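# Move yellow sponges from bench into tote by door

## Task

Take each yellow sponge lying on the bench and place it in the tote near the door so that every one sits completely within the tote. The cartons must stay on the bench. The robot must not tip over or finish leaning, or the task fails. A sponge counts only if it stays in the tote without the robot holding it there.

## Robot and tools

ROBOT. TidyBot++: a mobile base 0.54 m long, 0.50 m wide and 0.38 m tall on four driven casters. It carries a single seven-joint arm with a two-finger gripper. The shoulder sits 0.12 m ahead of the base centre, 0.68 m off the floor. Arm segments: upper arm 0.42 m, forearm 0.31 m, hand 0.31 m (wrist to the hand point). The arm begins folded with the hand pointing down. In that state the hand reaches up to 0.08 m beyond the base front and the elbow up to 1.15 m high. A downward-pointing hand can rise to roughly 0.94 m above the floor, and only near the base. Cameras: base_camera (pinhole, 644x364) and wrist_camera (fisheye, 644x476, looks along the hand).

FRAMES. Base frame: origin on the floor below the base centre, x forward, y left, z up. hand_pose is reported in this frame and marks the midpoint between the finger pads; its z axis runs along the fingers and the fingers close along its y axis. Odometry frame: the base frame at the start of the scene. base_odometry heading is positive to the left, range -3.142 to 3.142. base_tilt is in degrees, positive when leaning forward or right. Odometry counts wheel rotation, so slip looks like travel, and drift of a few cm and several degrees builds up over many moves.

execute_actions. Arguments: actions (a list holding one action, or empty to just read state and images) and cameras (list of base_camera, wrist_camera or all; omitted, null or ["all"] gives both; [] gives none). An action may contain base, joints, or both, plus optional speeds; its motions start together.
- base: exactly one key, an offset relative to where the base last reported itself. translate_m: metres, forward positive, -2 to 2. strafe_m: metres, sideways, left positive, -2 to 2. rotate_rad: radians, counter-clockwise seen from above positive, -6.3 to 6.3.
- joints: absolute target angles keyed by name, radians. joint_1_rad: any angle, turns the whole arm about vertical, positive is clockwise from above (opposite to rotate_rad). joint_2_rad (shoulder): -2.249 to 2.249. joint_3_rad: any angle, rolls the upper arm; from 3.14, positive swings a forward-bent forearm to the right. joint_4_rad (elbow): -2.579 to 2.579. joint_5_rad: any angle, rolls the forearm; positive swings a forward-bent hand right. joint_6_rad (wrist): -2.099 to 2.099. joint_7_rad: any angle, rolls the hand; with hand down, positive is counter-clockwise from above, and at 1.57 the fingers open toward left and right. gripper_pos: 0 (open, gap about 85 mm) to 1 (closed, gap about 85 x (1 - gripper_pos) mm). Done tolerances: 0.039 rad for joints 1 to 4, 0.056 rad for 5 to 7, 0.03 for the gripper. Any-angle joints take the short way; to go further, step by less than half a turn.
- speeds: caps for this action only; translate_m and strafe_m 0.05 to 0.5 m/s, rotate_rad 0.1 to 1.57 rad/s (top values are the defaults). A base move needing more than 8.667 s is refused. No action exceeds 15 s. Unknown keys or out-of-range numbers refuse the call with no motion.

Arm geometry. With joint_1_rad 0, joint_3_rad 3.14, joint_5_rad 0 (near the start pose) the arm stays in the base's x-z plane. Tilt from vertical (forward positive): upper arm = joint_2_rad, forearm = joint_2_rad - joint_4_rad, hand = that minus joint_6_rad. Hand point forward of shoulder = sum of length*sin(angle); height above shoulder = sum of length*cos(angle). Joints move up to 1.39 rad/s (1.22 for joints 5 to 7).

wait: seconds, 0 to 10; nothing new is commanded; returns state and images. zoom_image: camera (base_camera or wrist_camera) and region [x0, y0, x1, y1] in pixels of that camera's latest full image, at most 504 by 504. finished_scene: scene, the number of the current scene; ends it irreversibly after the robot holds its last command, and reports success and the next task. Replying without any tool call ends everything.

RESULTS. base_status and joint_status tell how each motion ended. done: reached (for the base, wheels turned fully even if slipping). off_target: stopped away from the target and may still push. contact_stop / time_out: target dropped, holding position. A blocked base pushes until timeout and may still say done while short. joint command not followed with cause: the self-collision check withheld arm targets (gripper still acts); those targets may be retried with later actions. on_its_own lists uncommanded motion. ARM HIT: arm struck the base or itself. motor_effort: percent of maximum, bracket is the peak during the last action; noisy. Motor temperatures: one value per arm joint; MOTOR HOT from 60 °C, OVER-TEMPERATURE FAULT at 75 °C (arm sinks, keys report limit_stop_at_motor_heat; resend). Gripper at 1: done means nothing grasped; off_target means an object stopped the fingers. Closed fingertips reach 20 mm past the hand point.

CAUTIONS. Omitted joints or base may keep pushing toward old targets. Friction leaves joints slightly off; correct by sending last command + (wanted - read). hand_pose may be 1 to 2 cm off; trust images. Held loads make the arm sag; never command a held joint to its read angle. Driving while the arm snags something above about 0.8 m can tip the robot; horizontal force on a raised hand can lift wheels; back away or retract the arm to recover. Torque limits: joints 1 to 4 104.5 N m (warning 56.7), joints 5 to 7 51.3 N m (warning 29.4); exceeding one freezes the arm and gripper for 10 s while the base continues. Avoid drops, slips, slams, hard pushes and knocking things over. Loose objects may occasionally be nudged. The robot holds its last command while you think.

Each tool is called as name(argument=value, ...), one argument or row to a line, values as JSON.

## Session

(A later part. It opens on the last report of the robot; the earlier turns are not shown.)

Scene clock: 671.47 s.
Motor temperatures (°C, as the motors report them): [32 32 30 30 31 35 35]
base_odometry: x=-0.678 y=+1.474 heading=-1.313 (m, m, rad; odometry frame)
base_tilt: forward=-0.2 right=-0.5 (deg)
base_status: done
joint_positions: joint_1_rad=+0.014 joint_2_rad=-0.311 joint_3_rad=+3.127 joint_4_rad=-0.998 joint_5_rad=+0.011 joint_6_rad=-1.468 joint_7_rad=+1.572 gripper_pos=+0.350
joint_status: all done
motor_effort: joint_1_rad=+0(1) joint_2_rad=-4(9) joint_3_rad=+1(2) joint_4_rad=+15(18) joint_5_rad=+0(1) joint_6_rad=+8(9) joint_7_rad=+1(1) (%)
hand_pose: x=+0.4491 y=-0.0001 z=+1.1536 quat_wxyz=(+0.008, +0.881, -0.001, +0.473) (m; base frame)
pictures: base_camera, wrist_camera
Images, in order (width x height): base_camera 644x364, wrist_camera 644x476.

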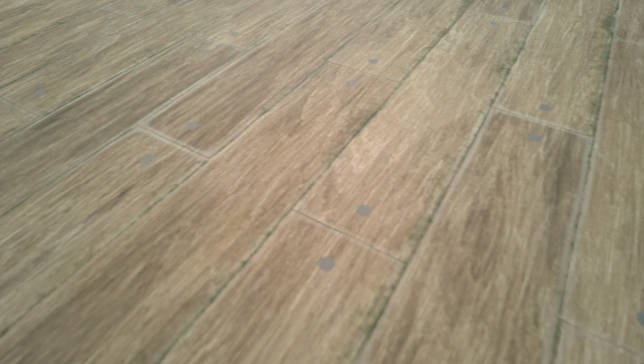

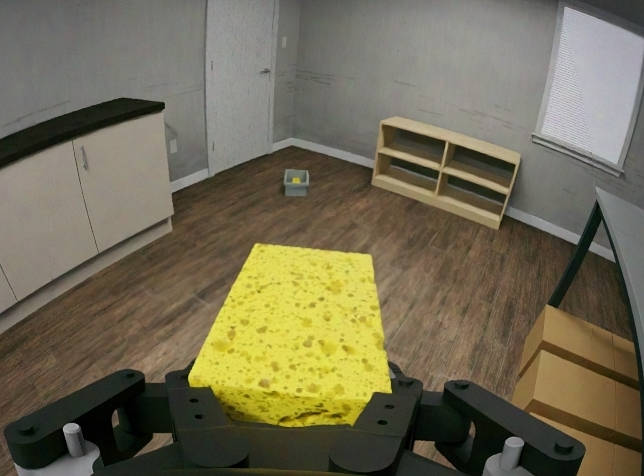

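execute_actions(
  actions=[
    {"base": {"translate_m": 2.0}, "joints": {"joint_2_rad": 1.295, "joint_4_rad": -2.158, "joint_6_rad": 0.98}},
  ],
)

Scene clock: 683.80 s.
Motor temperatures (°C, as the motors report them): [32 32 30 30 31 35 35]
base_odometry: x=-0.164 y=-0.459 heading=-1.311 (m, m, rad; odometry frame)
base_tilt: forward=-0.2 right=-0.5 (deg)
base_status: done
joint_positions: joint_1_rad=+0.014 joint_2_rad=+1.274 joint_3_rad=+3.127 joint_4_rad=-2.146 joint_5_rad=+0.011 joint_6_rad=+0.933 joint_7_rad=+1.572 gripper_pos=+0.350
joint_status: all done
motor_effort: joint_1_rad=+0(1) joint_2_rad=-37(43) joint_3_rad=-2(0) joint_4_rad=+0(21) joint_5_rad=+0(0) joint_6_rad=+6(9) joint_7_rad=+1(1) (%)
hand_pose: x=+0.6243 y=+0.0052 z=+0.2558 quat_wxyz=(-0.008, +0.947, -0.002, +0.321) (m; base frame)
pictures: base_camera, wrist_camera
Images, in order (width x height): base_camera 644x364, wrist_camera 644x476.

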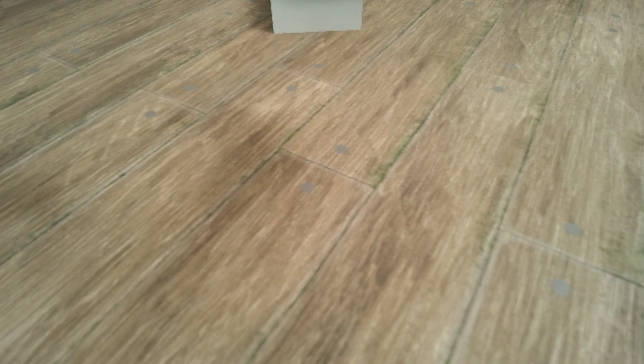

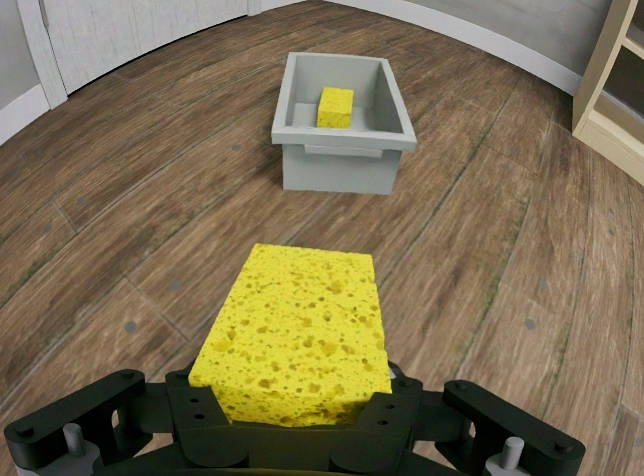

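execute_actions(
  actions=[
    {"base": {"translate_m": 0.45}, "joints": {"joint_1_rad": 0.15}},
  ],
)

Scene clock: 691.97 s.
Motor temperatures (°C, as the motors report them): [32 32 30 30 31 35 35]
base_odometry: x=-0.047 y=-0.894 heading=-1.310 (m, m, rad; odometry frame)
base_tilt: forward=-0.2 right=-0.5 (deg)
base_status: done
joint_positions: joint_1_rad=+0.147 joint_2_rad=+1.274 joint_3_rad=+3.127 joint_4_rad=-2.151 joint_5_rad=+0.011 joint_6_rad=+0.933 joint_7_rad=+1.572 gripper_pos=+0.350
joint_status: all done
motor_effort: joint_1_rad=+0(2) joint_2_rad=-37(38) joint_3_rad=-1(1) joint_4_rad=+0(2) joint_5_rad=+0(1) joint_6_rad=+6(6) joint_7_rad=+1(1) (%)
hand_pose: x=+0.6179 y=-0.0615 z=+0.2553 quat_wxyz=(+0.013, +0.945, -0.065, +0.319) (m; base frame)
pictures: base_camera, wrist_camera
Images, in order (width x height): base_camera 644x364, wrist_camera 644x476.

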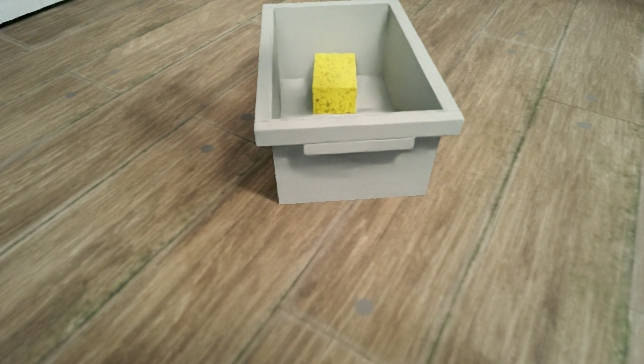

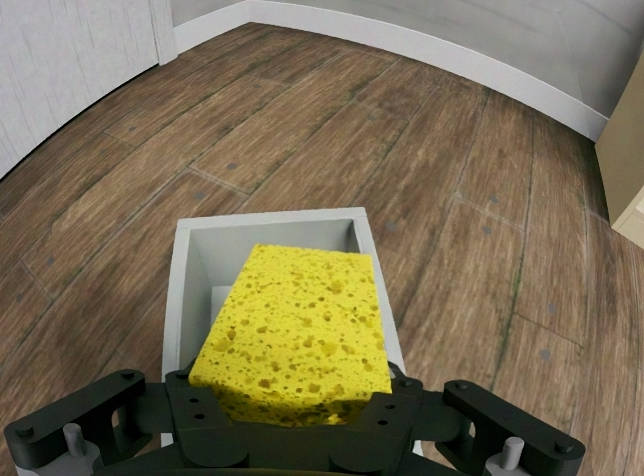

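execute_actions(
  actions=[
    {"joints": {"joint_2_rad": 1.712, "joint_4_rad": -1.792, "joint_6_rad": 1.05}},
  ],
)

Scene clock: 702.97 s.
Motor temperatures (°C, as the motors report them): [32 32 30 29 31 35 35]
base_odometry: x=-0.047 y=-0.894 heading=-1.310 (m, m, rad; odometry frame)
base_tilt: forward=-0.2 right=-0.5 (deg)
base_status: not commanded
joint_positions: joint_1_rad=+0.147 joint_2_rad=+1.699 joint_3_rad=+3.127 joint_4_rad=-1.808 joint_5_rad=+0.011 joint_6_rad=+0.999 joint_7_rad=+1.572 gripper_pos=+0.350
joint_status: all done
motor_effort: joint_1_rad=+0(0) joint_2_rad=-37(39) joint_3_rad=-1(1) joint_4_rad=-2(2) joint_5_rad=+0(0) joint_6_rad=+6(6) joint_7_rad=+1(1) (%)
hand_pose: x=+0.6052 y=-0.0599 z=+0.0840 quat_wxyz=(+0.013, +0.948, -0.068, +0.312) (m; base frame)
pictures: base_camera, wrist_camera
Images, in order (width x height): base_camera 644x364, wrist_camera 644x476.

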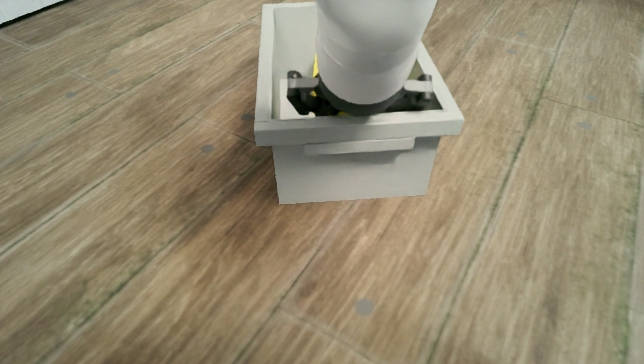

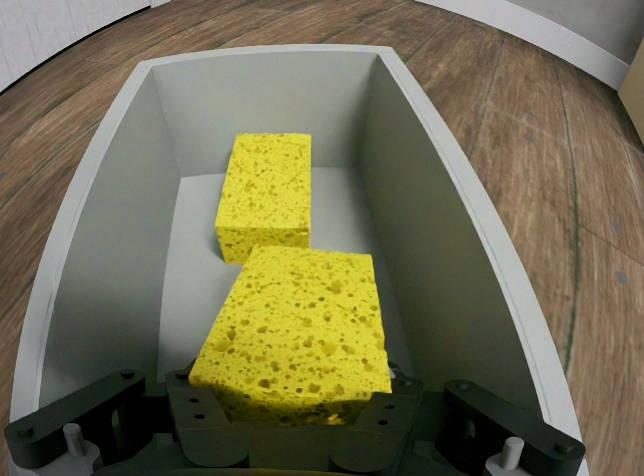

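execute_actions(
  actions=[
    {"joints": {"joint_2_rad": 1.768, "joint_4_rad": -1.745, "joint_6_rad": 1.145}},
  ],
  cameras=["wrist_camera"],
)

execute_actions(
  actions=[
    {"joints": {"gripper_pos": 0.12}},
  ],
  cameras=["wrist_camera"],
)

execute_actions(
  actions=[
    {"joints": {"joint_2_rad": 1.28, "joint_4_rad": -2.15, "joint_6_rad": 0.9}},
  ],
)

Scene clock: 708.67 s.
Motor temperatures (°C, as the motors report them): [32 32 30 29 31 35 35]
base_odometry: x=-0.047 y=-0.894 heading=-1.310 (m, m, rad; odometry frame)
base_tilt: forward=-0.2 right=-0.5 (deg)
base_status: not commanded
joint_positions: joint_1_rad=+0.147 joint_2_rad=+1.745 joint_3_rad=+3.127 joint_4_rad=-1.754 joint_5_rad=+0.011 joint_6_rad=+1.100 joint_7_rad=+1.572 gripper_pos=+0.350
joint_status: all done
motor_effort: joint_1_rad=+0(0) joint_2_rad=-38(39) joint_3_rad=+0(0) joint_4_rad=-1(1) joint_5_rad=+0(0) joint_6_rad=+6(7) joint_7_rad=+1(1) (%)
hand_pose: x=+0.6302 y=-0.0639 z=+0.0854 quat_wxyz=(+0.017, +0.929, -0.068, +0.363) (m; base frame)
pictures: wrist_camera
Images, in order (width x height): wrist_camera 644x476.

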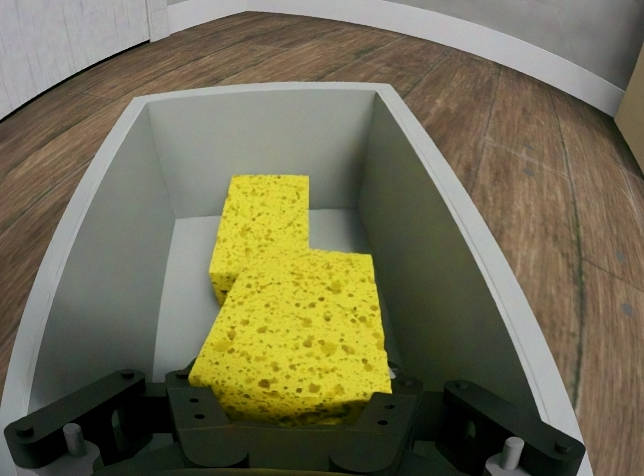

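Scene clock: 709.70 s.
Motor temperatures (°C, as the motors report them): [32 32 30 29 31 35 35]
base_odometry: x=-0.047 y=-0.894 heading=-1.310 (m, m, rad; odometry frame)
base_tilt: forward=-0.2 right=-0.5 (deg)
base_status: not commanded
joint_positions: joint_1_rad=+0.147 joint_2_rad=+1.745 joint_3_rad=+3.127 joint_4_rad=-1.754 joint_5_rad=+0.011 joint_6_rad=+1.100 joint_7_rad=+1.572 gripper_pos=+0.120
joint_status: all done
motor_effort: joint_1_rad=+0(0) joint_2_rad=-37(37) joint_3_rad=-1(0) joint_4_rad=-1(1) joint_5_rad=+0(0) joint_6_rad=+6(7) joint_7_rad=+1(1) (%)
hand_pose: x=+0.6302 y=-0.0639 z=+0.0854 quat_wxyz=(+0.017, +0.929, -0.068, +0.363) (m; base frame)
pictures: wrist_camera
Images, in order (width x height): wrist_camera 644x476.

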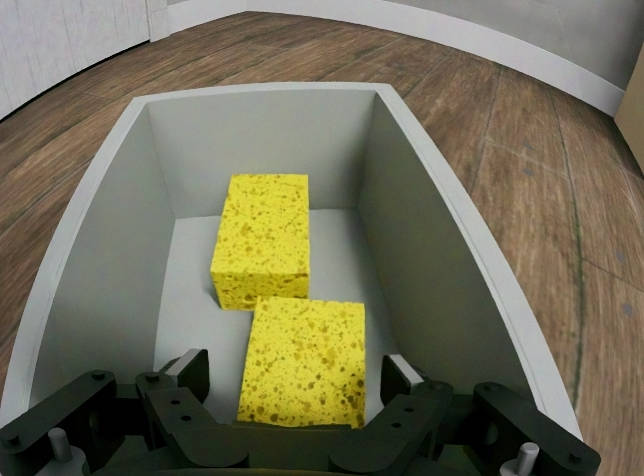

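Scene clock: 711.40 s.
Motor temperatures (°C, as the motors report them): [32 32 30 29 31 35 35]
base_odometry: x=-0.047 y=-0.894 heading=-1.310 (m, m, rad; odometry frame)
base_tilt: forward=-0.2 right=-0.5 (deg)
base_status: not commanded
joint_positions: joint_1_rad=+0.147 joint_2_rad=+1.302 joint_3_rad=+3.127 joint_4_rad=-2.139 joint_5_rad=+0.011 joint_6_rad=+0.949 joint_7_rad=+1.572 gripper_pos=+0.120
joint_status: all done
motor_effort: joint_1_rad=+0(0) joint_2_rad=-37(40) joint_3_rad=-1(2) joint_4_rad=-1(1) joint_5_rad=+0(0) joint_6_rad=+6(7) joint_7_rad=+1(1) (%)
hand_pose: x=+0.6166 y=-0.0613 z=+0.2457 quat_wxyz=(+0.013, +0.945, -0.065, +0.319) (m; base frame)
pictures: base_camera, wrist_camera
Images, in order (width x height): base_camera 644x364, wrist_camera 644x476.

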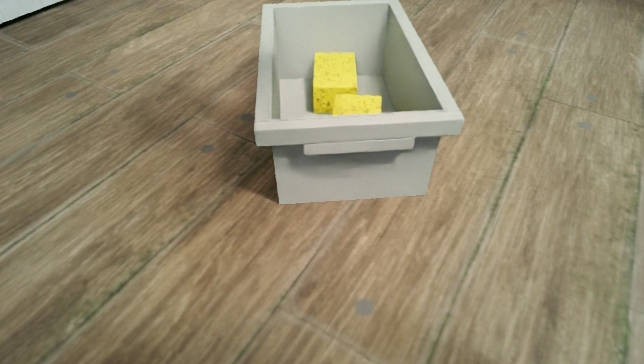

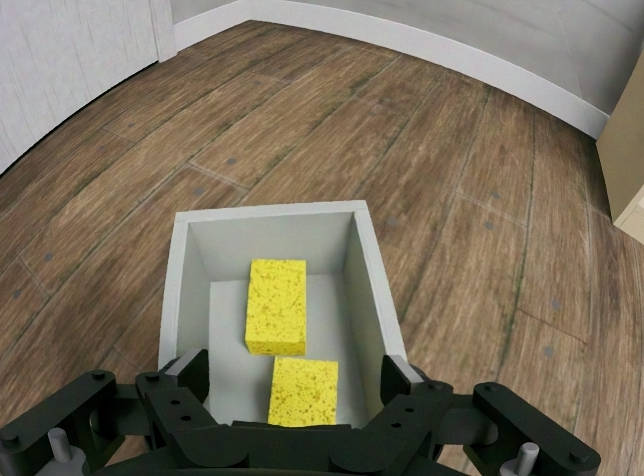

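execute_actions(
  actions=[],
)

Scene clock: 721.70 s.
Motor temperatures (°C, as the motors report them): [32 32 30 29 31 35 35]
base_odometry: x=-0.047 y=-0.894 heading=-1.310 (m, m, rad; odometry frame)
base_tilt: forward=-0.2 right=-0.4 (deg)
base_status: not commanded
joint_positions: joint_1_rad=+0.147 joint_2_rad=+1.302 joint_3_rad=+3.127 joint_4_rad=-2.139 joint_5_rad=+0.011 joint_6_rad=+0.949 joint_7_rad=+1.572 gripper_pos=+0.120
joint_status: all done
motor_effort: joint_1_rad=+0(0) joint_2_rad=-37(40) joint_3_rad=-1(2) joint_4_rad=+0(1) joint_5_rad=+0(0) joint_6_rad=+6(7) joint_7_rad=+1(1) (%)
hand_pose: x=+0.6166 y=-0.0613 z=+0.2457 quat_wxyz=(+0.013, +0.945, -0.065, +0.319) (m; base frame)
pictures: base_camera, wrist_camera
Images, in order (width x height): base_camera 644x364, wrist_camera 644x476.

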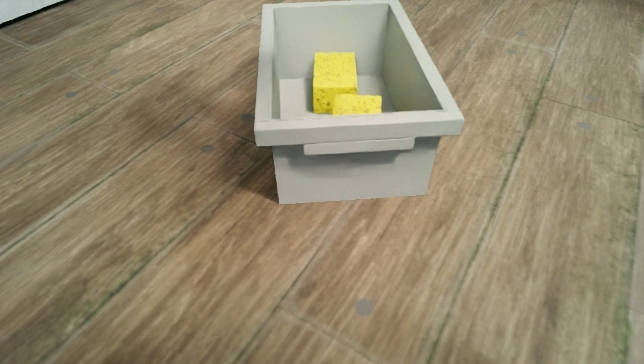

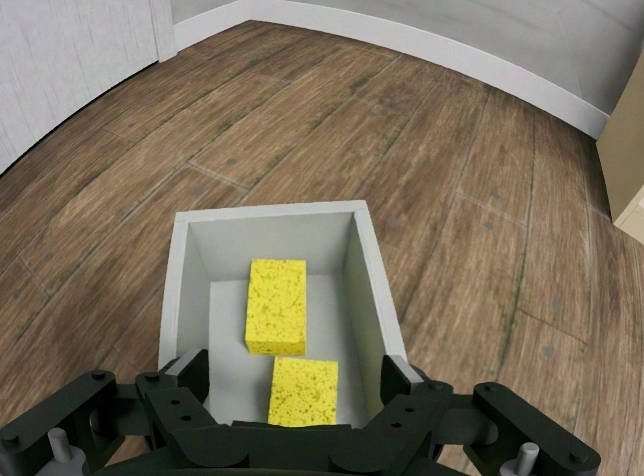

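Both sponges are inside the tote. Finishing scene 1.

finished_scene(
  scene=1,
)

The scene is finished: the task was done.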